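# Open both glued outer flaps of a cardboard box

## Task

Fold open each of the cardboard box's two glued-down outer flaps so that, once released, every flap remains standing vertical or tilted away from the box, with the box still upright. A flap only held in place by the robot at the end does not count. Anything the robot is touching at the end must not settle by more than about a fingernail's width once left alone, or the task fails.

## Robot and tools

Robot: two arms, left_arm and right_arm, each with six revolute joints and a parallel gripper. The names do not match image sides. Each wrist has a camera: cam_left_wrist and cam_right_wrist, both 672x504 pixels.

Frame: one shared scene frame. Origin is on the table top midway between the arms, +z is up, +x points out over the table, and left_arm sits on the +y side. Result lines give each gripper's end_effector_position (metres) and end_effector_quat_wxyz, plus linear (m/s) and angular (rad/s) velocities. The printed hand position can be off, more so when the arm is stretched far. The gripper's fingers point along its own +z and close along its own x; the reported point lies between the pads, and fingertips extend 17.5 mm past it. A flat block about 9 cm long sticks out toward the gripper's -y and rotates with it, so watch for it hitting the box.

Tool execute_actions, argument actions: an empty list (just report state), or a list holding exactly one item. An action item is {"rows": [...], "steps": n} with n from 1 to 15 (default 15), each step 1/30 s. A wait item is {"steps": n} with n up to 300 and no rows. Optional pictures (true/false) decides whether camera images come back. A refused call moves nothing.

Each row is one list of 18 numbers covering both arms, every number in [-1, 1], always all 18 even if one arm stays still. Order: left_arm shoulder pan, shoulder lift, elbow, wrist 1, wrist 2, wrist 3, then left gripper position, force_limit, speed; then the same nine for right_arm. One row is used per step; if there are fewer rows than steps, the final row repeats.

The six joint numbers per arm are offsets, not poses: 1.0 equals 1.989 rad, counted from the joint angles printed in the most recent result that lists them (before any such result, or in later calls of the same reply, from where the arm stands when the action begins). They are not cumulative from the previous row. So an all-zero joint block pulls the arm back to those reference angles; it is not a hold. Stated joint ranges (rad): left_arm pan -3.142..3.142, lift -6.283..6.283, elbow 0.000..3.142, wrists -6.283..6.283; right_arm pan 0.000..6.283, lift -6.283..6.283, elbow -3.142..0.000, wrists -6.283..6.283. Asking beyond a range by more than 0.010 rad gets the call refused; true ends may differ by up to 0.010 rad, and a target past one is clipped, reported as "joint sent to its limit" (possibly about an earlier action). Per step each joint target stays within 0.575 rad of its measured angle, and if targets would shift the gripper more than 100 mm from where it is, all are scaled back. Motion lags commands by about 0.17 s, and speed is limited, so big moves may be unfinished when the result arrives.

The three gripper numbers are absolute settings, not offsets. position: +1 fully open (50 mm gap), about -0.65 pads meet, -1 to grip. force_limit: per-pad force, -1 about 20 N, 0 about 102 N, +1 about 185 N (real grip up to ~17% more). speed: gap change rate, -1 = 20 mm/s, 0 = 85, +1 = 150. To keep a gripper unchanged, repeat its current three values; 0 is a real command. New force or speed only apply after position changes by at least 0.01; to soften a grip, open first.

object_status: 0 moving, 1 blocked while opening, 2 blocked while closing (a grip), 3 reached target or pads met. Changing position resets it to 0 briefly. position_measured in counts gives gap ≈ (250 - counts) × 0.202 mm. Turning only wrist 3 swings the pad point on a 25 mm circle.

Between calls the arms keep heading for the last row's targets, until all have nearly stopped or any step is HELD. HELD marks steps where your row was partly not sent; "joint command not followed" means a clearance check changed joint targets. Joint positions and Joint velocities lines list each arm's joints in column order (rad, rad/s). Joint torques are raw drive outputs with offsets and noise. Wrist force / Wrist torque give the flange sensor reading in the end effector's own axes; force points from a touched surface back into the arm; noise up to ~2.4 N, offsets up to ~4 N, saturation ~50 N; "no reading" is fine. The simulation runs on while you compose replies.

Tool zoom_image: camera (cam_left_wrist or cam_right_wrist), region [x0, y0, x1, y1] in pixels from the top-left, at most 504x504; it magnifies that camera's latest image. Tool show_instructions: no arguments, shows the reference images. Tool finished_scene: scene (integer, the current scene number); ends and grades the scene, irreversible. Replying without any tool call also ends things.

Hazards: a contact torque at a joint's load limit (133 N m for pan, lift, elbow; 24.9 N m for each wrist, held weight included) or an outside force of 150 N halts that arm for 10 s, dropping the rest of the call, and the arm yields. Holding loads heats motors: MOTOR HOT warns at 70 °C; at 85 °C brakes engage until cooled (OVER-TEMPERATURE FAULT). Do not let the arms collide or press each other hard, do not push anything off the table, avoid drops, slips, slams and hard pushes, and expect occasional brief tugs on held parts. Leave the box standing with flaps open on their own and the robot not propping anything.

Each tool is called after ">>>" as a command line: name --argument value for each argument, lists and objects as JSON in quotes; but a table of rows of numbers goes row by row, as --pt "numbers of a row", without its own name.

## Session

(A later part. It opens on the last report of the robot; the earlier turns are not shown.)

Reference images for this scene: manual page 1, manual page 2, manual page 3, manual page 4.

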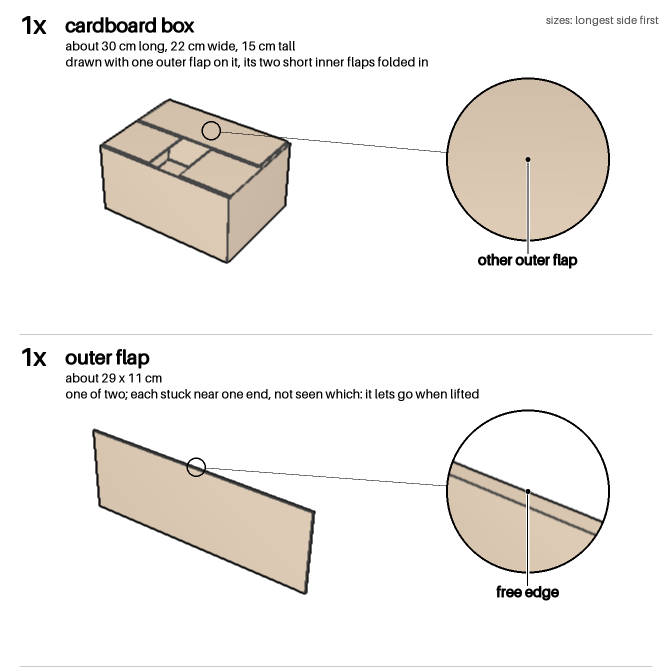

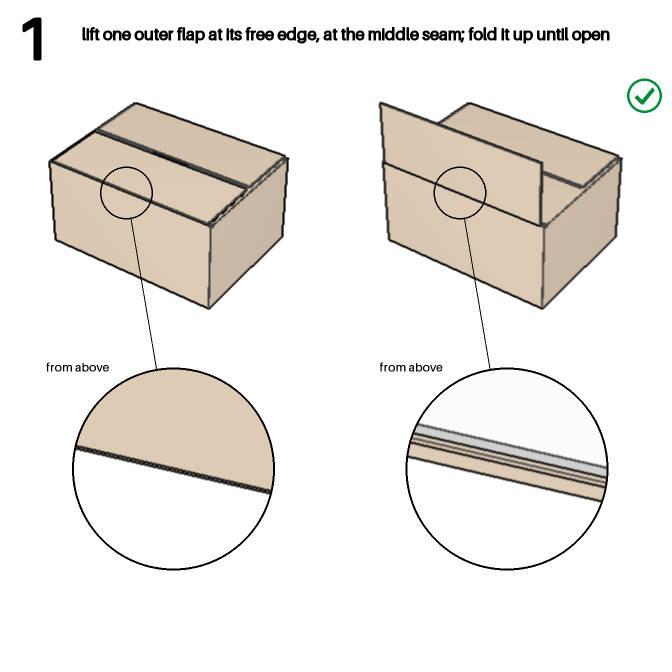

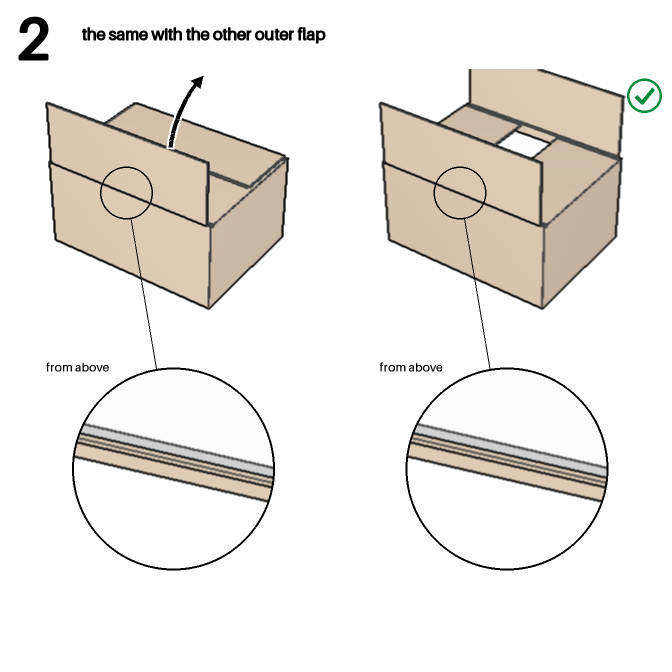

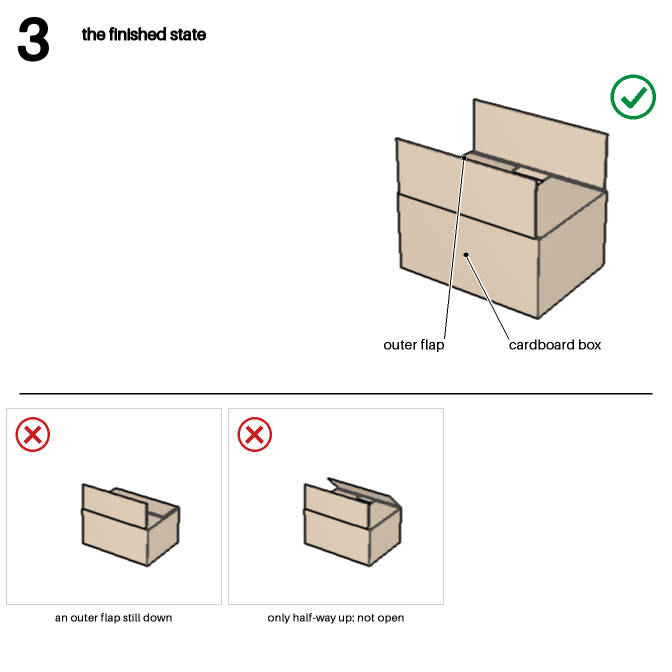

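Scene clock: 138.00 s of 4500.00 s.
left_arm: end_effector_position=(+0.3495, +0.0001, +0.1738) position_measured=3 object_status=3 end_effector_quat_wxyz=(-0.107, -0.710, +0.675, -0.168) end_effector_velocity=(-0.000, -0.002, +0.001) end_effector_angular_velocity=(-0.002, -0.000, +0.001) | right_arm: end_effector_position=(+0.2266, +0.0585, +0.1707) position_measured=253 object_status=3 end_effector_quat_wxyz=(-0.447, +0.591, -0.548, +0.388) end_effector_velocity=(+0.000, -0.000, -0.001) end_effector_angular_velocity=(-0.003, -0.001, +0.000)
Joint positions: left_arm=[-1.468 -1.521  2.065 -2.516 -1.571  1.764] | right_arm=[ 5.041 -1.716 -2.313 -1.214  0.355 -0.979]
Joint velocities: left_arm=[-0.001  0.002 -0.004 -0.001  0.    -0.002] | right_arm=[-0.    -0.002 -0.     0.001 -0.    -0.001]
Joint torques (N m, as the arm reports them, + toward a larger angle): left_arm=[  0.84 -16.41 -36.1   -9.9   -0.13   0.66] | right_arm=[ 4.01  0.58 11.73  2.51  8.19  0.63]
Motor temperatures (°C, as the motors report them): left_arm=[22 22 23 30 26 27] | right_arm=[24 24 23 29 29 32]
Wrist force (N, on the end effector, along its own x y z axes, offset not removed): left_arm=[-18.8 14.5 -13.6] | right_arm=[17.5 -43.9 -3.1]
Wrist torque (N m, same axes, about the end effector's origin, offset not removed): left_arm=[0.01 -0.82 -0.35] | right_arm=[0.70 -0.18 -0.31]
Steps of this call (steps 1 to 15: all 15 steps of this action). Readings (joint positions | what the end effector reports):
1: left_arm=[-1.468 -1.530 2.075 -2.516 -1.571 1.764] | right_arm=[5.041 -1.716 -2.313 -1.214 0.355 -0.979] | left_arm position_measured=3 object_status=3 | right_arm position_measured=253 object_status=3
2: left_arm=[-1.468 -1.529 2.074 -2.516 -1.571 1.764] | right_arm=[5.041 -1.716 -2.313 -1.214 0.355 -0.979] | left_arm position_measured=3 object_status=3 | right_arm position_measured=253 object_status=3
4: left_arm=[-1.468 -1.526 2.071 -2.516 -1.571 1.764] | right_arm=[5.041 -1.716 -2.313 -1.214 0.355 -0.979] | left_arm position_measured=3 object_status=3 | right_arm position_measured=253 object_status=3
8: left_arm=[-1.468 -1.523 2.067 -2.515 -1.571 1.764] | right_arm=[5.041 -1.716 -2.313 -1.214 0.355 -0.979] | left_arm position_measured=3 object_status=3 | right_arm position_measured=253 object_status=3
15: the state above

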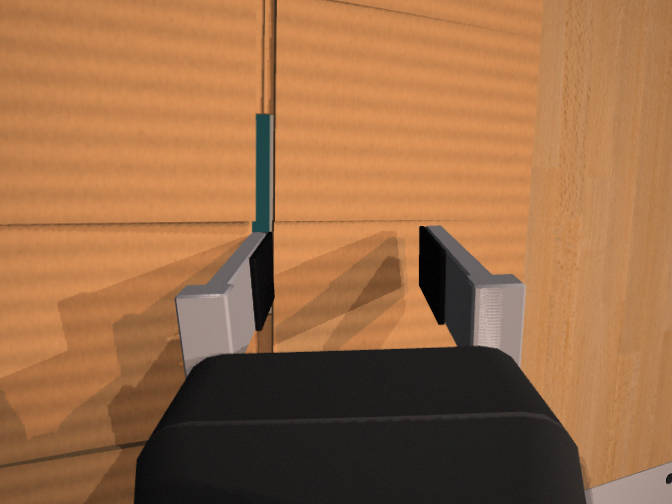

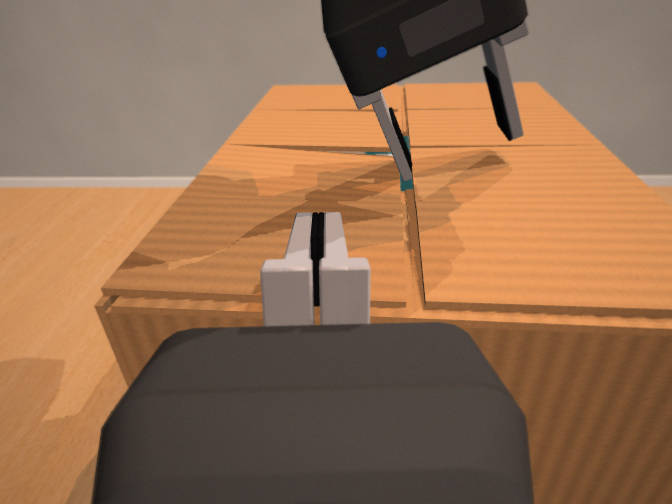

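>>> execute_actions --actions '[{"rows":[[0,-0.0039,0.0158,-0.0308,0,0,1,0,0,0,0,0,0,0,0,-1,0,0],[0,-0.0078,0.0316,-0.0615,0,0,1,0,0,0,0,0,0,0,0,-1,0,0],[0,-0.0117,0.0474,-0.0923,0,0,1,0,0,0,0,0,0,0,0,-1,0,0],[0,-0.0156,0.0632,-0.123,0,0,1,0,0,0,0,0,0,0,0,-1,0,0]],"steps":15}]' --pictures false

>>> execute_actions --actions '[{"steps":20}]' --pictures false

>>> execute_actions --actions '[{"rows":[[0,0,0.0143,-0.0335,0,0,1,0,0,0,0,0,0,0,0,-1,0,0],[0,0.0005,0.0285,-0.067,0,0,1,0,0,0,0,0,0,0,0,-1,0,0],[0,0.001,0.0428,-0.1004,0,0,1,0,0,0,0,0,0,0,0,-1,0,0],[0,0.0014,0.0571,-0.1339,0,0,1,0,0,0,0,0,0,0,0,-1,0,0]],"steps":15}]' --pictures false

>>> execute_actions --actions '[{"steps":20}]'

Scene clock: 158.97 s of 4500.00 s.
left_arm: end_effector_position=(+0.3485, +0.0044, +0.1756) position_measured=3 object_status=3 end_effector_quat_wxyz=(-0.143, -0.699, +0.664, -0.226) end_effector_velocity=(-0.001, +0.003, +0.003) end_effector_angular_velocity=(-0.067, -0.016, +0.001) | right_arm: end_effector_position=(+0.2266, +0.0585, +0.1707) position_measured=253 object_status=3 end_effector_quat_wxyz=(-0.447, +0.591, -0.548, +0.388) end_effector_velocity=(+0.000, -0.000, -0.000) end_effector_angular_velocity=(-0.002, +0.000, +0.000)
Joint positions: left_arm=[-1.468 -1.551  2.184 -2.746 -1.571  1.764] | right_arm=[ 5.041 -1.716 -2.313 -1.214  0.355 -0.979]
Joint velocities: left_arm=[-0.    -0.013  0.054 -0.111 -0.    -0.001] | right_arm=[-0.     0.    -0.001 -0.     0.001 -0.001]
Joint torques (N m, as the arm reports them, + toward a larger angle): left_arm=[  0.76 -26.31  -9.57  -1.84   0.29   0.75] | right_arm=[ 3.83  1.93 11.39  2.44  7.14  0.92]
Motor temperatures (°C, as the motors report them): left_arm=[22 22 23 30 26 27] | right_arm=[24 24 23 29 29 32]
Wrist force (N, on the end effector, along its own x y z axes, offset not removed): left_arm=[9.8 3.3 -0.8] | right_arm=[1.7 -39.2 -1.3]
Wrist torque (N m, same axes, about the end effector's origin, offset not removed): left_arm=[-0.33 0.64 0.20] | right_arm=[0.71 0.09 -0.13]
Steps of this call (steps 1 to 15: the robot went on to your last target; steps 16 to 90: nothing new was sent; then 17.47 s passed at rest; steps 91 to 105: all 15 steps of this action). Readings (joint positions | what the end effector reports):
91: left_arm=[-1.468 -1.521 2.065 -2.516 -1.571 1.764] | right_arm=[5.041 -1.716 -2.313 -1.214 0.355 -0.979] | left_arm position_measured=3 object_status=3 | right_arm position_measured=253 object_status=3
92: left_arm=[-1.468 -1.522 2.067 -2.519 -1.571 1.764] | right_arm=[5.041 -1.716 -2.313 -1.214 0.355 -0.979] | left_arm position_measured=3 object_status=3 | right_arm position_measured=253 object_status=3
94: left_arm=[-1.468 -1.527 2.085 -2.551 -1.571 1.764] | right_arm=[5.041 -1.716 -2.313 -1.214 0.355 -0.979] | left_arm position_measured=3 object_status=3 | right_arm position_measured=253 object_status=3
98: left_arm=[-1.468 -1.542 2.148 -2.672 -1.571 1.764] | right_arm=[5.041 -1.716 -2.313 -1.214 0.355 -0.979] | left_arm position_measured=3 object_status=3 | right_arm position_measured=253 object_status=3
105: the state above

Scene clock: 159.63 s of 4500.00 s.
left_arm: end_effector_position=(+0.3484, +0.0047, +0.1761) position_measured=3 object_status=3 end_effector_quat_wxyz=(-0.146, -0.698, +0.663, -0.230) end_effector_velocity=(+0.001, -0.000, +0.001) end_effector_angular_velocity=(-0.002, -0.001, +0.001) | right_arm: end_effector_position=(+0.2266, +0.0585, +0.1707) position_measured=253 object_status=3 end_effector_quat_wxyz=(-0.447, +0.591, -0.548, +0.388) end_effector_velocity=(+0.000, +0.000, +0.000) end_effector_angular_velocity=(+0.000, +0.001, -0.001)
Joint positions: left_arm=[-1.468 -1.552  2.191 -2.76  -1.571  1.764] | right_arm=[ 5.041 -1.716 -2.313 -1.214  0.355 -0.979]
Joint velocities: left_arm=[ 0.001 -0.    -0.002 -0.001 -0.     0.   ] | right_arm=[-0.     0.     0.001 -0.001  0.001  0.   ]
Joint torques (N m, as the arm reports them, + toward a larger angle): left_arm=[  0.99 -28.09  -9.76  -2.78   1.11   0.72] | right_arm=[ 4.65  2.16 10.92  2.54  6.82  0.84]
Motor temperatures (°C, as the motors report them): left_arm=[22 22 23 30 26 27] | right_arm=[24 24 23 29 29 32]
Wrist force (N, on the end effector, along its own x y z axes, offset not removed): left_arm=[9.8 3.2 1.8] | right_arm=[2.0 -38.5 -6.9]
Wrist torque (N m, same axes, about the end effector's origin, offset not removed): left_arm=[-0.21 0.33 0.20] | right_arm=[0.58 -0.40 -0.06]
Steps of this call (steps 1 to 20: the robot went on to your last target). Readings (joint positions | what the end effector reports):
1: left_arm=[-1.468 -1.551 2.186 -2.749 -1.571 1.764] | right_arm=[5.041 -1.716 -2.313 -1.214 0.355 -0.979] | left_arm position_measured=3 object_status=3 | right_arm position_measured=253 object_status=3
2: left_arm=[-1.468 -1.551 2.187 -2.752 -1.571 1.764] | right_arm=[5.041 -1.716 -2.313 -1.214 0.355 -0.979] | left_arm position_measured=3 object_status=3 | right_arm position_measured=253 object_status=3
4: left_arm=[-1.468 -1.552 2.188 -2.755 -1.571 1.764] | right_arm=[5.041 -1.716 -2.313 -1.214 0.355 -0.979] | left_arm position_measured=3 object_status=3 | right_arm position_measured=253 object_status=3
8: left_arm=[-1.468 -1.552 2.190 -2.758 -1.571 1.764] | right_arm=[5.041 -1.716 -2.313 -1.214 0.355 -0.979] | left_arm position_measured=3 object_status=3 | right_arm position_measured=253 object_status=3
20: the state above

Scene clock: 160.13 s of 4500.00 s.
left_arm: end_effector_position=(+0.3474, +0.0085, +0.1770) position_measured=3 object_status=3 end_effector_quat_wxyz=(-0.182, -0.682, +0.648, -0.286) end_effector_velocity=(-0.000, +0.001, +0.005) end_effector_angular_velocity=(-0.073, -0.018, +0.001) | right_arm: end_effector_position=(+0.2266, +0.0585, +0.1707) position_measured=253 object_status=3 end_effector_quat_wxyz=(-0.447, +0.591, -0.548, +0.388) end_effector_velocity=(-0.000, -0.000, -0.000) end_effector_angular_velocity=(+0.002, +0.000, -0.000)
Joint positions: left_arm=[-1.468 -1.55   2.298 -3.01  -1.571  1.764] | right_arm=[ 5.041 -1.716 -2.313 -1.214  0.355 -0.979]
Joint velocities: left_arm=[ 0.     0.002  0.046 -0.123 -0.    -0.001] | right_arm=[ 0.    -0.    -0.    -0.     0.     0.002]
Joint torques (N m, as the arm reports them, + toward a larger angle): left_arm=[  0.77  -8.3  -11.93  -3.79   1.32   0.73] | right_arm=[3.29 2.05 9.71 2.01 7.16 0.8 ]
Motor temperatures (°C, as the motors report them): left_arm=[22 22 23 30 26 27] | right_arm=[24 24 23 29 29 32]
Wrist force (N, on the end effector, along its own x y z axes, offset not removed): left_arm=[2.9 -2.0 -7.5] | right_arm=[-8.9 -38.0 -12.1]
Wrist torque (N m, same axes, about the end effector's origin, offset not removed): left_arm=[-0.54 -0.22 0.20] | right_arm=[-0.04 0.06 0.01]
Steps of this call (steps 1 to 15: all 15 steps of this action). Readings (joint positions | what the end effector reports):
1: left_arm=[-1.468 -1.552 2.191 -2.760 -1.571 1.764] | right_arm=[5.041 -1.716 -2.313 -1.214 0.355 -0.979] | left_arm position_measured=3 object_status=3 | right_arm position_measured=253 object_status=3
2: left_arm=[-1.468 -1.552 2.193 -2.763 -1.571 1.764] | right_arm=[5.041 -1.716 -2.313 -1.214 0.355 -0.979] | left_arm position_measured=3 object_status=3 | right_arm position_measured=253 object_status=3
4: left_arm=[-1.468 -1.552 2.210 -2.798 -1.571 1.764] | right_arm=[5.041 -1.716 -2.313 -1.214 0.355 -0.979] | left_arm position_measured=3 object_status=3 | right_arm position_measured=253 object_status=3
8: left_arm=[-1.468 -1.551 2.266 -2.929 -1.571 1.764] | right_arm=[5.041 -1.716 -2.313 -1.214 0.355 -0.979] | left_arm position_measured=3 object_status=3 | right_arm position_measured=253 object_status=3
15: the state above

Scene clock: 160.80 s of 4500.00 s.
left_arm: end_effector_position=(+0.3474, +0.0087, +0.1777) position_measured=3 object_status=3 end_effector_quat_wxyz=(-0.184, -0.681, +0.647, -0.290) end_effector_velocity=(-0.000, -0.000, +0.000) end_effector_angular_velocity=(-0.001, +0.000, +0.000) | right_arm: end_effector_position=(+0.2266, +0.0585, +0.1707) position_measured=253 object_status=3 end_effector_quat_wxyz=(-0.447, +0.591, -0.548, +0.388) end_effector_velocity=(-0.000, +0.001, +0.000) end_effector_angular_velocity=(-0.001, +0.000, +0.000)
Joint positions: left_arm=[-1.468 -1.55   2.304 -3.026 -1.571  1.764] | right_arm=[ 5.041 -1.716 -2.313 -1.214  0.355 -0.979]
Joint velocities: left_arm=[-0.001  0.    -0.    -0.001  0.    -0.001] | right_arm=[ 0.    -0.001  0.002 -0.001  0.    -0.001]
Joint torques (N m, as the arm reports them, + toward a larger angle): left_arm=[  0.72 -14.14 -11.89  -4.3    1.24   0.79] | right_arm=[ 4.79  2.1  10.77  0.71  7.02  1.05]
Motor temperatures (°C, as the motors report them): left_arm=[22 22 23 30 26 27] | right_arm=[24 24 23 29 29 32]
Wrist force (N, on the end effector, along its own x y z axes, offset not removed): left_arm=[2.4 -4.0 -6.7] | right_arm=[-8.9 -35.2 -11.7]
Wrist torque (N m, same axes, about the end effector's origin, offset not removed): left_arm=[-0.84 -0.36 0.19] | right_arm=[0.59 0.10 0.14]
Steps of this call (steps 1 to 20: the robot went on to your last target). Readings (joint positions | what the end effector reports):
1: left_arm=[-1.468 -1.550 2.300 -3.014 -1.571 1.764] | right_arm=[5.041 -1.716 -2.313 -1.214 0.355 -0.979] | left_arm position_measured=3 object_status=3 | right_arm position_measured=253 object_status=3
2: left_arm=[-1.468 -1.550 2.301 -3.017 -1.571 1.764] | right_arm=[5.041 -1.716 -2.313 -1.214 0.355 -0.979] | left_arm position_measured=3 object_status=3 | right_arm position_measured=253 object_status=3
4: left_arm=[-1.468 -1.550 2.302 -3.021 -1.571 1.764] | right_arm=[5.041 -1.716 -2.313 -1.214 0.355 -0.979] | left_arm position_measured=3 object_status=3 | right_arm position_measured=253 object_status=3
8: left_arm=[-1.468 -1.550 2.304 -3.024 -1.571 1.764] | right_arm=[5.041 -1.716 -2.313 -1.214 0.355 -0.979] | left_arm position_measured=3 object_status=3 | right_arm position_measured=253 object_status=3
20: the state above

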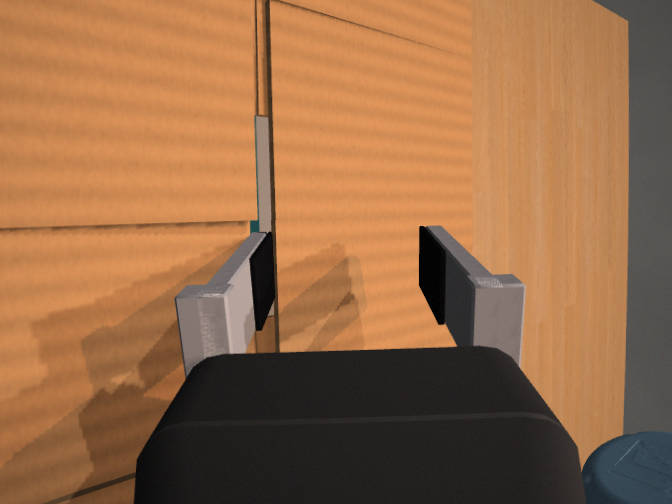

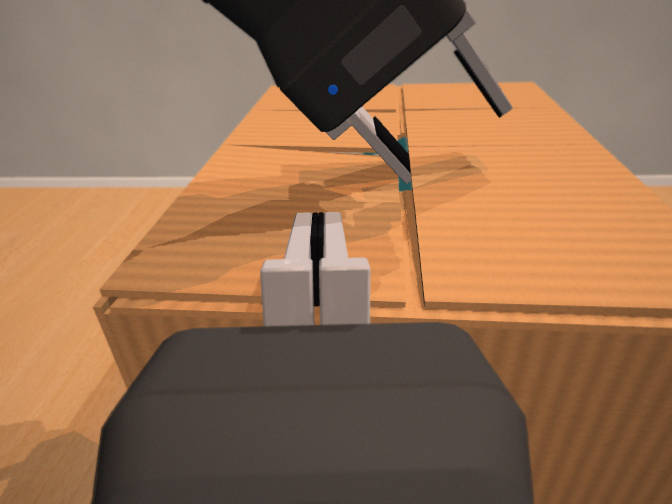

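>>> execute_actions --actions '[{"rows":[[0,0.0058,-0.006,0.0002,0,0,1,0,0,0,0,0,0,0,0,-1,0,0]],"steps":15}]'

Scene clock: 166.67 s of 4500.00 s.
left_arm: end_effector_position=(+0.3486, +0.0040, +0.1777) position_measured=3 object_status=3 end_effector_quat_wxyz=(-0.184, -0.681, +0.647, -0.290) end_effector_velocity=(+0.001, -0.001, -0.001) end_effector_angular_velocity=(+0.001, +0.000, +0.000) | right_arm: end_effector_position=(+0.2266, +0.0585, +0.1707) position_measured=253 object_status=3 end_effector_quat_wxyz=(-0.447, +0.591, -0.548, +0.388) end_effector_velocity=(-0.000, +0.000, +0.000) end_effector_angular_velocity=(+0.001, +0.001, -0.000)
Joint positions: left_arm=[-1.468 -1.538  2.293 -3.026 -1.571  1.764] | right_arm=[ 5.041 -1.716 -2.313 -1.214  0.355 -0.979]
Joint velocities: left_arm=[ 0.001  0.003 -0.002 -0.    -0.     0.001] | right_arm=[-0.     0.001  0.     0.001  0.001 -0.001]
Joint torques (N m, as the arm reports them, + toward a larger angle): left_arm=[  0.4  -12.14 -31.22  -4.57   1.25   0.71] | right_arm=[ 4.93  2.26 11.48  5.41  7.22  0.88]
Motor temperatures (°C, as the motors report them): left_arm=[22 22 23 30 26 27] | right_arm=[24 24 23 29 29 32]
Wrist force (N, on the end effector, along its own x y z axes, offset not removed): left_arm=[-10.5 14.6 -19.7] | right_arm=[15.1 -46.9 1.3]
Wrist torque (N m, same axes, about the end effector's origin, offset not removed): left_arm=[0.30 -0.82 -0.21] | right_arm=[0.44 0.31 -0.25]
Steps of this call (steps 1 to 15: the robot went on to your last target; steps 16 to 90: nothing new was sent; then 2.37 s passed at rest; steps 91 to 105: all 15 steps of this action). Readings (joint positions | what the end effector reports):
91: left_arm=[-1.468 -1.550 2.304 -3.026 -1.571 1.764] | right_arm=[5.041 -1.716 -2.313 -1.214 0.355 -0.979] | left_arm position_measured=3 object_status=3 | right_arm position_measured=253 object_status=3
92: left_arm=[-1.468 -1.549 2.304 -3.026 -1.571 1.764] | right_arm=[5.041 -1.716 -2.313 -1.214 0.355 -0.979] | left_arm position_measured=3 object_status=3 | right_arm position_measured=253 object_status=3
94: left_arm=[-1.468 -1.545 2.300 -3.026 -1.571 1.764] | right_arm=[5.041 -1.716 -2.313 -1.214 0.355 -0.979] | left_arm position_measured=3 object_status=3 | right_arm position_measured=253 object_status=3
98: left_arm=[-1.468 -1.541 2.295 -3.026 -1.571 1.764] | right_arm=[5.041 -1.716 -2.313 -1.214 0.355 -0.979] | left_arm position_measured=3 object_status=3 | right_arm position_measured=253 object_status=3
105: the state above

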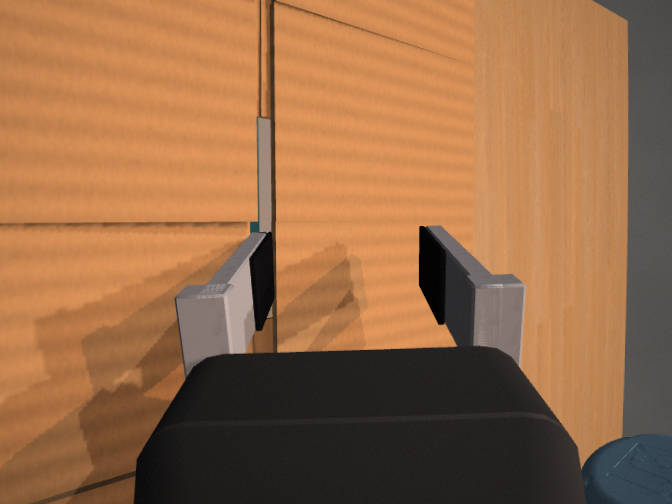

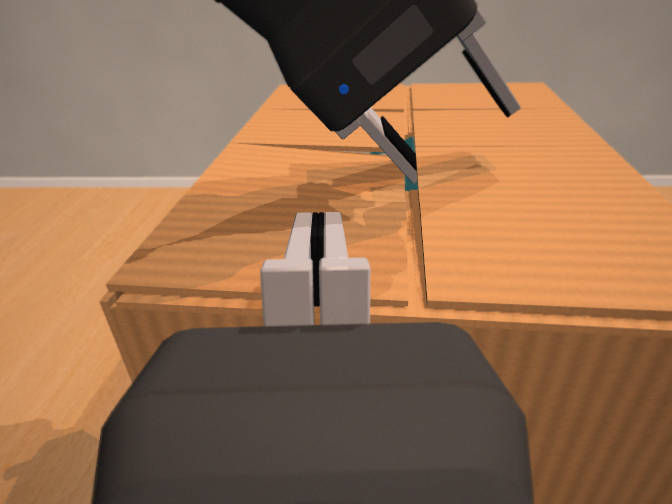

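>>> execute_actions --actions '[{"rows":[[0,-0.0035,0.0036,0,0,0,1,0,0,0,0,0,0,0,0,-1,0,0],[0,-0.0035,0.0036,0,0,0,1,0,0,0,0,0,0,0,0,-1,0,0],[0,-0.0035,0.0036,0,0,0,1,0,0,0,0,0,0,0,0,-1,0,0],[0,-0.0035,0.0036,0,0,0,1,0,0,0,0,0,0,0,0,-1,0,0],[0,-0.0035,0.0036,0,0,0,1,0,0,0,0,0,0,0,0,-1,0,0],[0,-0.0002,0.0055,-0.0053,0,0,1,0,0,0,0,0,0,0,0,-1,0,0]],"steps":15}]' --pictures false

>>> execute_actions --actions '[{"steps":12}]' --pictures false

>>> execute_actions --actions '[{"rows":[[0,0.0046,-0.0048,0.0002,0,0,1,0,0,0,0,0,0,0,0,-1,0,0]],"steps":15}]'

>>> zoom_image --camera "cam_right_wrist" --region '[330, 90, 490, 210]'

Scene clock: 190.23 s of 4500.00 s.
left_arm: end_effector_position=(+0.3479, +0.0068, +0.1753) position_measured=3 object_status=3 end_effector_quat_wxyz=(-0.184, -0.681, +0.647, -0.290) end_effector_velocity=(-0.001, +0.003, -0.008) end_effector_angular_velocity=(+0.013, +0.003, -0.000) | right_arm: end_effector_position=(+0.2266, +0.0586, +0.1707) position_measured=253 object_status=3 end_effector_quat_wxyz=(-0.447, +0.591, -0.548, +0.388) end_effector_velocity=(-0.000, +0.000, +0.000) end_effector_angular_velocity=(+0.001, -0.000, +0.000)
Joint positions: left_arm=[-1.468 -1.54   2.303 -3.035 -1.571  1.764] | right_arm=[ 5.041 -1.716 -2.313 -1.213  0.355 -0.979]
Joint velocities: left_arm=[ 0.     0.007  0.009 -0.002 -0.     0.001] | right_arm=[ 0.    -0.     0.001 -0.    -0.     0.001]
Joint torques (N m, as the arm reports them, + toward a larger angle): left_arm=[ 0.76 -0.28  5.46  3.06  1.2   0.83] | right_arm=[ 4.8   1.38 10.69 -1.81  7.18  0.76]
Motor temperatures (°C, as the motors report them): left_arm=[22 22 23 30 26 27] | right_arm=[24 24 23 29 29 32]
Wrist force (N, on the end effector, along its own x y z axes, offset not removed): left_arm=[33.7 -2.3 -1.4] | right_arm=[-11.0 -33.4 -10.9]
Wrist torque (N m, same axes, about the end effector's origin, offset not removed): left_arm=[-0.01 -0.15 0.12] | right_arm=[0.61 0.10 -0.05]
Steps of this call (steps 1 to 15: the robot went on to your last target; steps 16 to 90: nothing new was sent; then 20.07 s passed at rest; steps 91 to 105: all 15 steps of this action). Readings (joint positions | what the end effector reports):
91: left_arm=[-1.468 -1.538 2.292 -3.026 -1.571 1.764] | right_arm=[5.041 -1.716 -2.313 -1.214 0.355 -0.979] | left_arm position_measured=3 object_status=3 | right_arm position_measured=253 object_status=3
92: left_arm=[-1.468 -1.538 2.293 -3.026 -1.571 1.764] | right_arm=[5.041 -1.716 -2.313 -1.214 0.355 -0.979] | left_arm position_measured=3 object_status=3 | right_arm position_measured=253 object_status=3
94: left_arm=[-1.468 -1.541 2.295 -3.026 -1.571 1.764] | right_arm=[5.041 -1.716 -2.313 -1.214 0.355 -0.979] | left_arm position_measured=3 object_status=3 | right_arm position_measured=253 object_status=3
98: left_arm=[-1.468 -1.542 2.299 -3.029 -1.571 1.764] | right_arm=[5.041 -1.716 -2.313 -1.213 0.355 -0.979] | left_arm position_measured=3 object_status=3 | right_arm position_measured=253 object_status=3
105: the state above

Scene clock: 190.63 s of 4500.00 s.
left_arm: end_effector_position=(+0.3478, +0.0069, +0.1747) position_measured=3 object_status=3 end_effector_quat_wxyz=(-0.184, -0.681, +0.647, -0.290) end_effector_velocity=(+0.001, -0.000, +0.001) end_effector_angular_velocity=(-0.001, -0.001, +0.001) | right_arm: end_effector_position=(+0.2266, +0.0585, +0.1707) position_measured=253 object_status=3 end_effector_quat_wxyz=(-0.447, +0.591, -0.548, +0.388) end_effector_velocity=(-0.000, +0.000, -0.001) end_effector_angular_velocity=(-0.002, +0.000, -0.000)
Joint positions: left_arm=[-1.468 -1.539  2.304 -3.036 -1.571  1.764] | right_arm=[ 5.041 -1.716 -2.313 -1.214  0.355 -0.979]
Joint velocities: left_arm=[ 0.001  0.    -0.001 -0.     0.     0.001] | right_arm=[-0.    -0.002  0.001 -0.     0.001 -0.001]
Joint torques (N m, as the arm reports them, + toward a larger angle): left_arm=[ 1.41 -6.92 -2.41 -0.35  1.26  0.76] | right_arm=[ 5.41  0.77 10.22 -2.11  7.15  0.64]
Motor temperatures (°C, as the motors report them): left_arm=[22 22 23 30 26 27] | right_arm=[24 24 23 29 29 32]
Wrist force (N, on the end effector, along its own x y z axes, offset not removed): left_arm=[18.0 -2.4 -1.7] | right_arm=[-8.1 -36.5 -12.4]
Wrist torque (N m, same axes, about the end effector's origin, offset not removed): left_arm=[-0.01 -0.21 0.26] | right_arm=[0.19 -0.20 0.05]
Steps of this call (steps 1 to 12: the robot went on to your last target). Readings (joint positions | what the end effector reports):
1: left_arm=[-1.468 -1.539 2.303 -3.035 -1.571 1.764] | right_arm=[5.041 -1.716 -2.313 -1.213 0.355 -0.979] | left_arm position_measured=3 object_status=3 | right_arm position_measured=253 object_status=3
2: left_arm=[-1.468 -1.539 2.303 -3.035 -1.571 1.764] | right_arm=[5.041 -1.716 -2.313 -1.214 0.355 -0.979] | left_arm position_measured=3 object_status=3 | right_arm position_measured=253 object_status=3
4: left_arm=[-1.468 -1.539 2.304 -3.036 -1.571 1.764] | right_arm=[5.041 -1.716 -2.313 -1.214 0.355 -0.979] | left_arm position_measured=3 object_status=3 | right_arm position_measured=253 object_status=3
8: left_arm=[-1.468 -1.539 2.304 -3.036 -1.571 1.764] | right_arm=[5.041 -1.716 -2.313 -1.214 0.355 -0.979] | left_arm position_measured=3 object_status=3 | right_arm position_measured=253 object_status=3
12: the state above

Scene clock: 191.13 s of 4500.00 s.
left_arm: end_effector_position=(+0.3488, +0.0032, +0.1746) position_measured=3 object_status=3 end_effector_quat_wxyz=(-0.184, -0.681, +0.647, -0.290) end_effector_velocity=(+0.001, -0.001, -0.000) end_effector_angular_velocity=(+0.001, -0.000, +0.000) | right_arm: end_effector_position=(+0.2266, +0.0585, +0.1706) position_measured=253 object_status=3 end_effector_quat_wxyz=(-0.447, +0.591, -0.548, +0.388) end_effector_velocity=(-0.000, -0.000, -0.001) end_effector_angular_velocity=(-0.004, -0.000, +0.000)
Joint positions: left_arm=[-1.468 -1.53   2.295 -3.036 -1.571  1.764] | right_arm=[ 5.041 -1.716 -2.313 -1.214  0.355 -0.979]
Joint velocities: left_arm=[ 0.001  0.002 -0.002 -0.     0.     0.   ] | right_arm=[ 0.    -0.002 -0.    -0.     0.001 -0.002]
Joint torques (N m, as the arm reports them, + toward a larger angle): left_arm=[  1.16 -11.45 -31.52  -6.25   1.18   0.74] | right_arm=[ 4.16  0.04 11.53  4.08  6.94  0.74]
Motor temperatures (°C, as the motors report them): left_arm=[22 22 23 30 26 27] | right_arm=[24 24 23 29 29 32]
Wrist force (N, on the end effector, along its own x y z axes, offset not removed): left_arm=[-10.7 10.0 -20.7] | right_arm=[14.3 -43.8 -0.4]
Wrist torque (N m, same axes, about the end effector's origin, offset not removed): left_arm=[-0.35 -0.78 -0.14] | right_arm=[0.92 0.28 -0.16]
Steps of this call (steps 1 to 15: all 15 steps of this action). Readings (joint positions | what the end effector reports):
1: left_arm=[-1.468 -1.539 2.304 -3.036 -1.571 1.764] | right_arm=[5.041 -1.716 -2.313 -1.214 0.355 -0.979] | left_arm position_measured=3 object_status=3 | right_arm position_measured=253 object_status=3
2: left_arm=[-1.468 -1.538 2.303 -3.036 -1.571 1.764] | right_arm=[5.041 -1.716 -2.313 -1.214 0.355 -0.979] | left_arm position_measured=3 object_status=3 | right_arm position_measured=253 object_status=3
4: left_arm=[-1.468 -1.535 2.300 -3.036 -1.571 1.764] | right_arm=[5.041 -1.716 -2.313 -1.214 0.355 -0.979] | left_arm position_measured=3 object_status=3 | right_arm position_measured=253 object_status=3
8: left_arm=[-1.468 -1.532 2.296 -3.036 -1.571 1.764] | right_arm=[5.041 -1.716 -2.313 -1.214 0.355 -0.979] | left_arm position_measured=3 object_status=3 | right_arm position_measured=253 object_status=3
15: the state above

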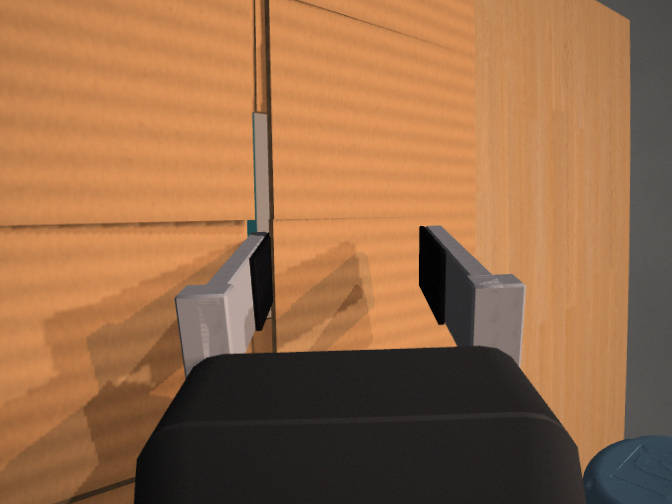

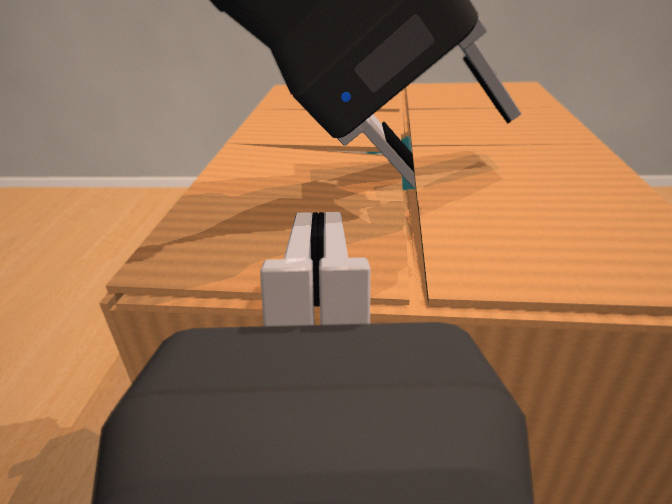

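Region (330, 90, 490, 210) of cam_right_wrist's 672x504 image, scaled by 3.150, with more detail than that image has; it fills the top 378 rows of this view, and the rest is white.

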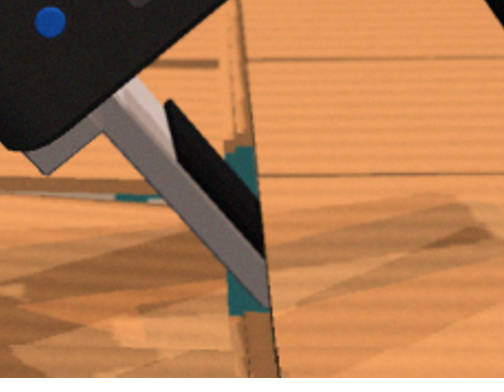

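>>> execute_actions --actions '[{"rows":[[0,-0.0032,-0.0056,0.0087,0,0,1,0,0,0,0,0,0,0,0,-1,0,0]],"steps":15}]'

>>> zoom_image --camera "cam_right_wrist" --region '[330, 90, 490, 210]'

Scene clock: 196.77 s of 4500.00 s.
left_arm: end_effector_position=(+0.3492, +0.0013, +0.1796) position_measured=3 object_status=3 end_effector_quat_wxyz=(-0.184, -0.681, +0.647, -0.290) end_effector_velocity=(+0.001, -0.002, +0.005) end_effector_angular_velocity=(-0.008, -0.002, +0.001) | right_arm: end_effector_position=(+0.2266, +0.0585, +0.1707) position_measured=253 object_status=3 end_effector_quat_wxyz=(-0.447, +0.591, -0.548, +0.388) end_effector_velocity=(+0.000, +0.000, +0.000) end_effector_angular_velocity=(-0.002, -0.001, +0.000)
Joint positions: left_arm=[-1.468 -1.536  2.284 -3.019 -1.571  1.764] | right_arm=[ 5.041 -1.716 -2.313 -1.214  0.355 -0.979]
Joint velocities: left_arm=[ 0.    -0.002 -0.007  0.001 -0.    -0.   ] | right_arm=[-0.    -0.     0.001 -0.002 -0.001 -0.001]
Joint torques (N m, as the arm reports them, + toward a larger angle): left_arm=[  1.69 -31.02 -33.16  -5.03   1.64   0.76] | right_arm=[ 5.06  1.35 11.64  0.57  7.15  0.79]
Motor temperatures (°C, as the motors report them): left_arm=[22 22 23 30 26 27] | right_arm=[24 24 23 29 29 32]
Wrist force (N, on the end effector, along its own x y z axes, offset not removed): left_arm=[-10.3 8.0 -9.6] | right_arm=[14.1 -46.9 -1.9]
Wrist torque (N m, same axes, about the end effector's origin, offset not removed): left_arm=[-0.78 -0.94 -0.18] | right_arm=[0.37 -0.04 -0.19]
Steps of this call (steps 1 to 15: the robot went on to your last target; steps 16 to 90: nothing new was sent; then 2.13 s passed at rest; steps 91 to 105: all 15 steps of this action). Readings (joint positions | what the end effector reports):
91: left_arm=[-1.468 -1.530 2.294 -3.036 -1.571 1.764] | right_arm=[5.041 -1.716 -2.313 -1.214 0.355 -0.979] | left_arm position_measured=3 object_status=3 | right_arm position_measured=253 object_status=3
92: left_arm=[-1.468 -1.530 2.293 -3.035 -1.571 1.764] | right_arm=[5.041 -1.716 -2.313 -1.214 0.355 -0.979] | left_arm position_measured=3 object_status=3 | right_arm position_measured=253 object_status=3
94: left_arm=[-1.468 -1.532 2.290 -3.029 -1.571 1.764] | right_arm=[5.041 -1.716 -2.313 -1.214 0.355 -0.979] | left_arm position_measured=3 object_status=3 | right_arm position_measured=253 object_status=3
98: left_arm=[-1.468 -1.535 2.286 -3.022 -1.571 1.764] | right_arm=[5.041 -1.716 -2.313 -1.214 0.355 -0.979] | left_arm position_measured=3 object_status=3 | right_arm position_measured=253 object_status=3
105: the state above

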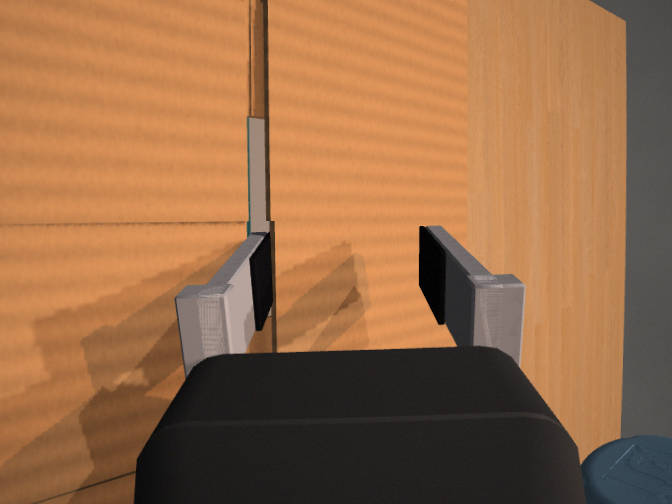

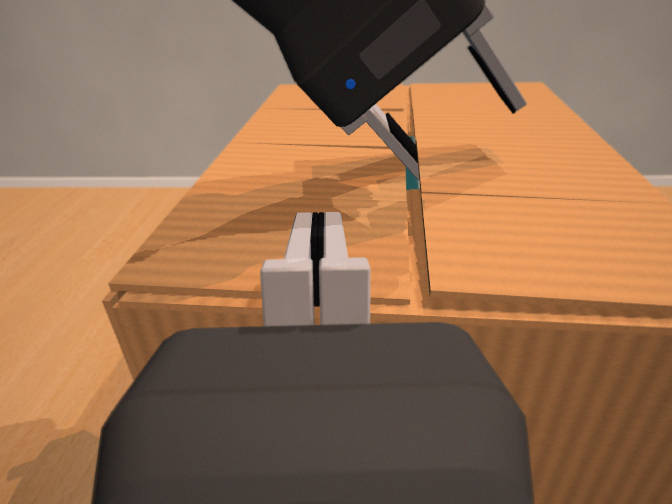

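Region (330, 90, 490, 210) of cam_right_wrist's 672x504 image, scaled by 3.150, with more detail than that image has; it fills the top 378 rows of this view, and the rest is white.

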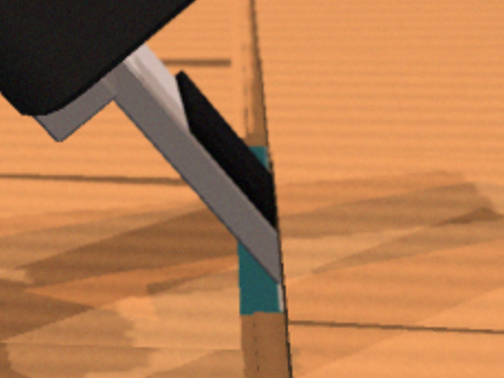

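>>> execute_actions --actions '[{"rows":[[0,0,0,-0.01,0,0,1,0,0,0,0,0,0,0,0,-1,0,0],[0,0,0,-0.02,0,0,1,0,0,0,0,0,0,0,0,-1,0,0]],"steps":15}]'

Scene clock: 203.77 s of 4500.00 s.
left_arm: end_effector_position=(+0.3505, -0.0037, +0.1895) position_measured=3 object_status=3 end_effector_quat_wxyz=(-0.194, -0.676, +0.642, -0.305) end_effector_velocity=(+0.001, -0.002, +0.004) end_effector_angular_velocity=(-0.013, -0.004, +0.000) | right_arm: end_effector_position=(+0.2266, +0.0585, +0.1706) position_measured=253 object_status=3 end_effector_quat_wxyz=(-0.447, +0.591, -0.548, +0.388) end_effector_velocity=(+0.000, -0.000, -0.000) end_effector_angular_velocity=(-0.001, -0.001, +0.001)
Joint positions: left_arm=[-1.468 -1.536  2.284 -3.057 -1.571  1.764] | right_arm=[ 5.041 -1.716 -2.313 -1.214  0.355 -0.979]
Joint velocities: left_arm=[ 0.001  0.001 -0.001 -0.014 -0.     0.001] | right_arm=[ 0.    -0.    -0.001 -0.    -0.001 -0.   ]
Joint torques (N m, as the arm reports them, + toward a larger angle): left_arm=[  0.94 -17.33 -23.38  -8.05   1.23   0.72] | right_arm=[4.3  1.38 9.97 3.51 7.05 0.93]
Motor temperatures (°C, as the motors report them): left_arm=[22 22 23 30 26 27] | right_arm=[24 24 23 29 29 32]
Wrist force (N, on the end effector, along its own x y z axes, offset not removed): left_arm=[-11.1 1.8 -2.9] | right_arm=[12.3 -43.7 -3.5]
Wrist torque (N m, same axes, about the end effector's origin, offset not removed): left_arm=[-0.53 -0.79 -0.17] | right_arm=[0.75 0.18 -0.23]
Steps of this call (steps 1 to 15: the robot went on to your last target; steps 16 to 90: nothing new was sent; then 3.50 s passed at rest; steps 91 to 105: all 15 steps of this action). Readings (joint positions | what the end effector reports):
91: left_arm=[-1.468 -1.536 2.283 -3.019 -1.571 1.764] | right_arm=[5.041 -1.716 -2.313 -1.214 0.355 -0.979] | left_arm position_measured=3 object_status=3 | right_arm position_measured=253 object_status=3
92: left_arm=[-1.468 -1.536 2.283 -3.020 -1.571 1.764] | right_arm=[5.041 -1.716 -2.313 -1.214 0.355 -0.979] | left_arm position_measured=3 object_status=3 | right_arm position_measured=253 object_status=3
94: left_arm=[-1.468 -1.536 2.283 -3.031 -1.571 1.764] | right_arm=[5.041 -1.716 -2.313 -1.214 0.355 -0.979] | left_arm position_measured=3 object_status=3 | right_arm position_measured=253 object_status=3
98: left_arm=[-1.468 -1.536 2.284 -3.049 -1.571 1.764] | right_arm=[5.041 -1.716 -2.313 -1.214 0.355 -0.979] | left_arm position_measured=3 object_status=3 | right_arm position_measured=253 object_status=3
105: the state above

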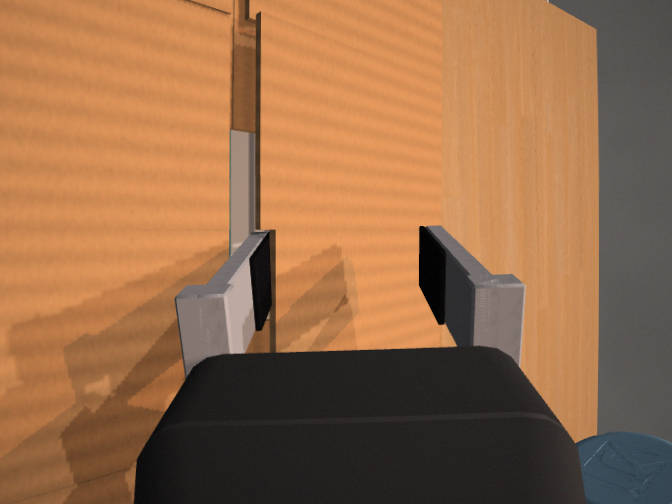

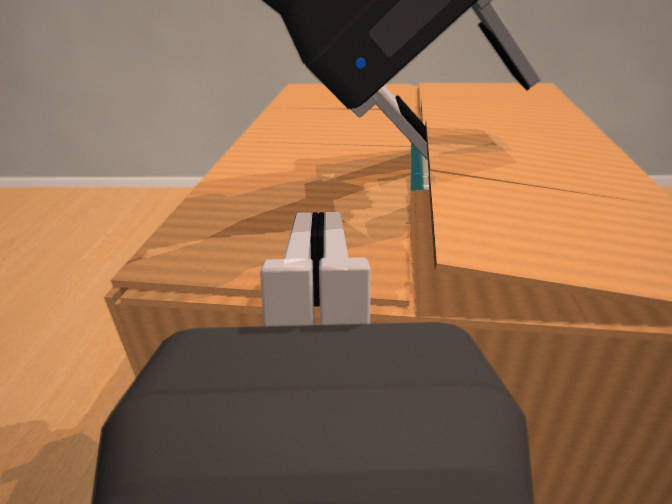

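>>> execute_actions --actions '[{"rows":[[0,0,0,-0.01,0,0,1,0,0,0,0,0,0,0,0,-1,0,0],[0,0,0,-0.02,0,0,1,0,0,0,0,0,0,0,0,-1,0,0],[0,0,0,-0.03,0,0,1,0,0,0,0,0,0,0,0,-1,0,0]],"steps":15}]'

Scene clock: 213.27 s of 4500.00 s.
left_arm: end_effector_position=(+0.3522, -0.0106, +0.2045) position_measured=3 object_status=3 end_effector_quat_wxyz=(-0.208, -0.668, +0.635, -0.327) end_effector_velocity=(-0.000, -0.003, +0.006) end_effector_angular_velocity=(-0.020, -0.005, -0.002) | right_arm: end_effector_position=(+0.2266, +0.0585, +0.1707) position_measured=253 object_status=3 end_effector_quat_wxyz=(-0.447, +0.591, -0.548, +0.388) end_effector_velocity=(+0.000, -0.000, +0.000) end_effector_angular_velocity=(+0.000, +0.000, -0.001)
Joint positions: left_arm=[-1.468 -1.536  2.284 -3.114 -1.571  1.764] | right_arm=[ 5.041 -1.716 -2.313 -1.214  0.355 -0.979]
Joint velocities: left_arm=[-0.002 -0.    -0.    -0.021 -0.     0.001] | right_arm=[-0.     0.001 -0.    -0.     0.     0.   ]
Joint torques (N m, as the arm reports them, + toward a larger angle): left_arm=[  0.87 -26.89 -28.66  -9.85   1.86   0.83] | right_arm=[ 4.61  1.17 10.9   1.66  6.96  1.05]
Motor temperatures (°C, as the motors report them): left_arm=[22 22 23 30 26 27] | right_arm=[24 24 23 29 29 32]
Wrist force (N, on the end effector, along its own x y z axes, offset not removed): left_arm=[-19.8 16.2 -12.2] | right_arm=[11.7 -45.7 -0.5]
Wrist torque (N m, same axes, about the end effector's origin, offset not removed): left_arm=[-1.01 -0.51 -0.55] | right_arm=[0.74 0.18 -0.22]
Steps of this call (steps 1 to 15: the robot went on to your last target; steps 16 to 90: nothing new was sent; then 6.00 s passed at rest; steps 91 to 105: all 15 steps of this action). Readings (joint positions | what the end effector reports):
91: left_arm=[-1.468 -1.536 2.284 -3.059 -1.571 1.764] | right_arm=[5.041 -1.716 -2.313 -1.214 0.355 -0.979] | left_arm position_measured=3 object_status=3 | right_arm position_measured=253 object_status=3
92: left_arm=[-1.468 -1.536 2.284 -3.060 -1.571 1.764] | right_arm=[5.041 -1.716 -2.313 -1.214 0.355 -0.979] | left_arm position_measured=3 object_status=3 | right_arm position_measured=253 object_status=3
94: left_arm=[-1.468 -1.536 2.284 -3.072 -1.571 1.764] | right_arm=[5.041 -1.716 -2.313 -1.214 0.355 -0.979] | left_arm position_measured=3 object_status=3 | right_arm position_measured=253 object_status=3
98: left_arm=[-1.468 -1.536 2.284 -3.100 -1.571 1.764] | right_arm=[5.041 -1.716 -2.313 -1.214 0.355 -0.979] | left_arm position_measured=3 object_status=3 | right_arm position_measured=253 object_status=3
105: the state above

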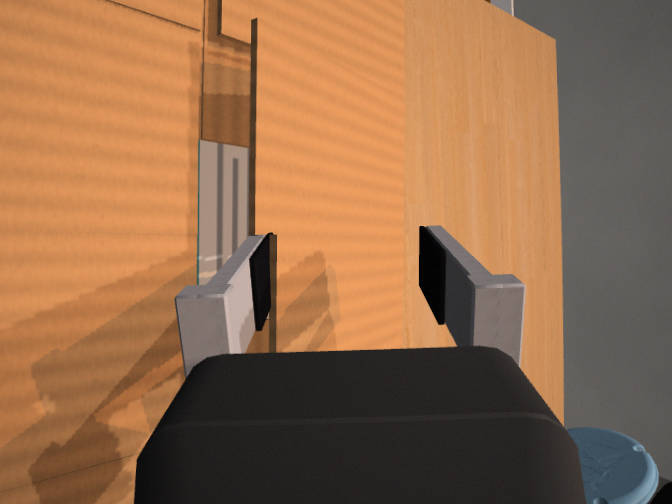

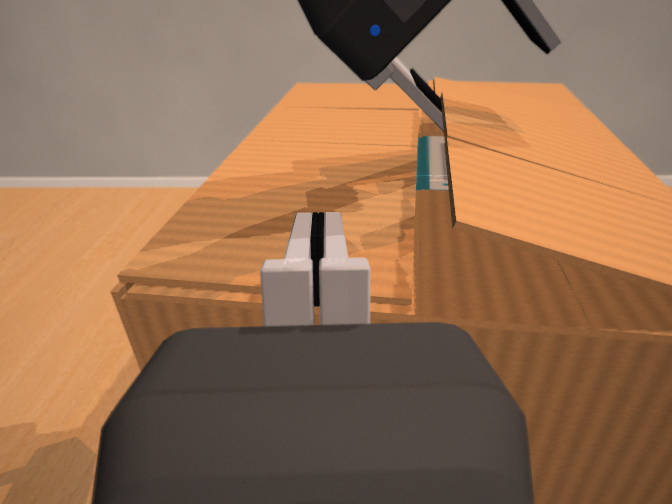

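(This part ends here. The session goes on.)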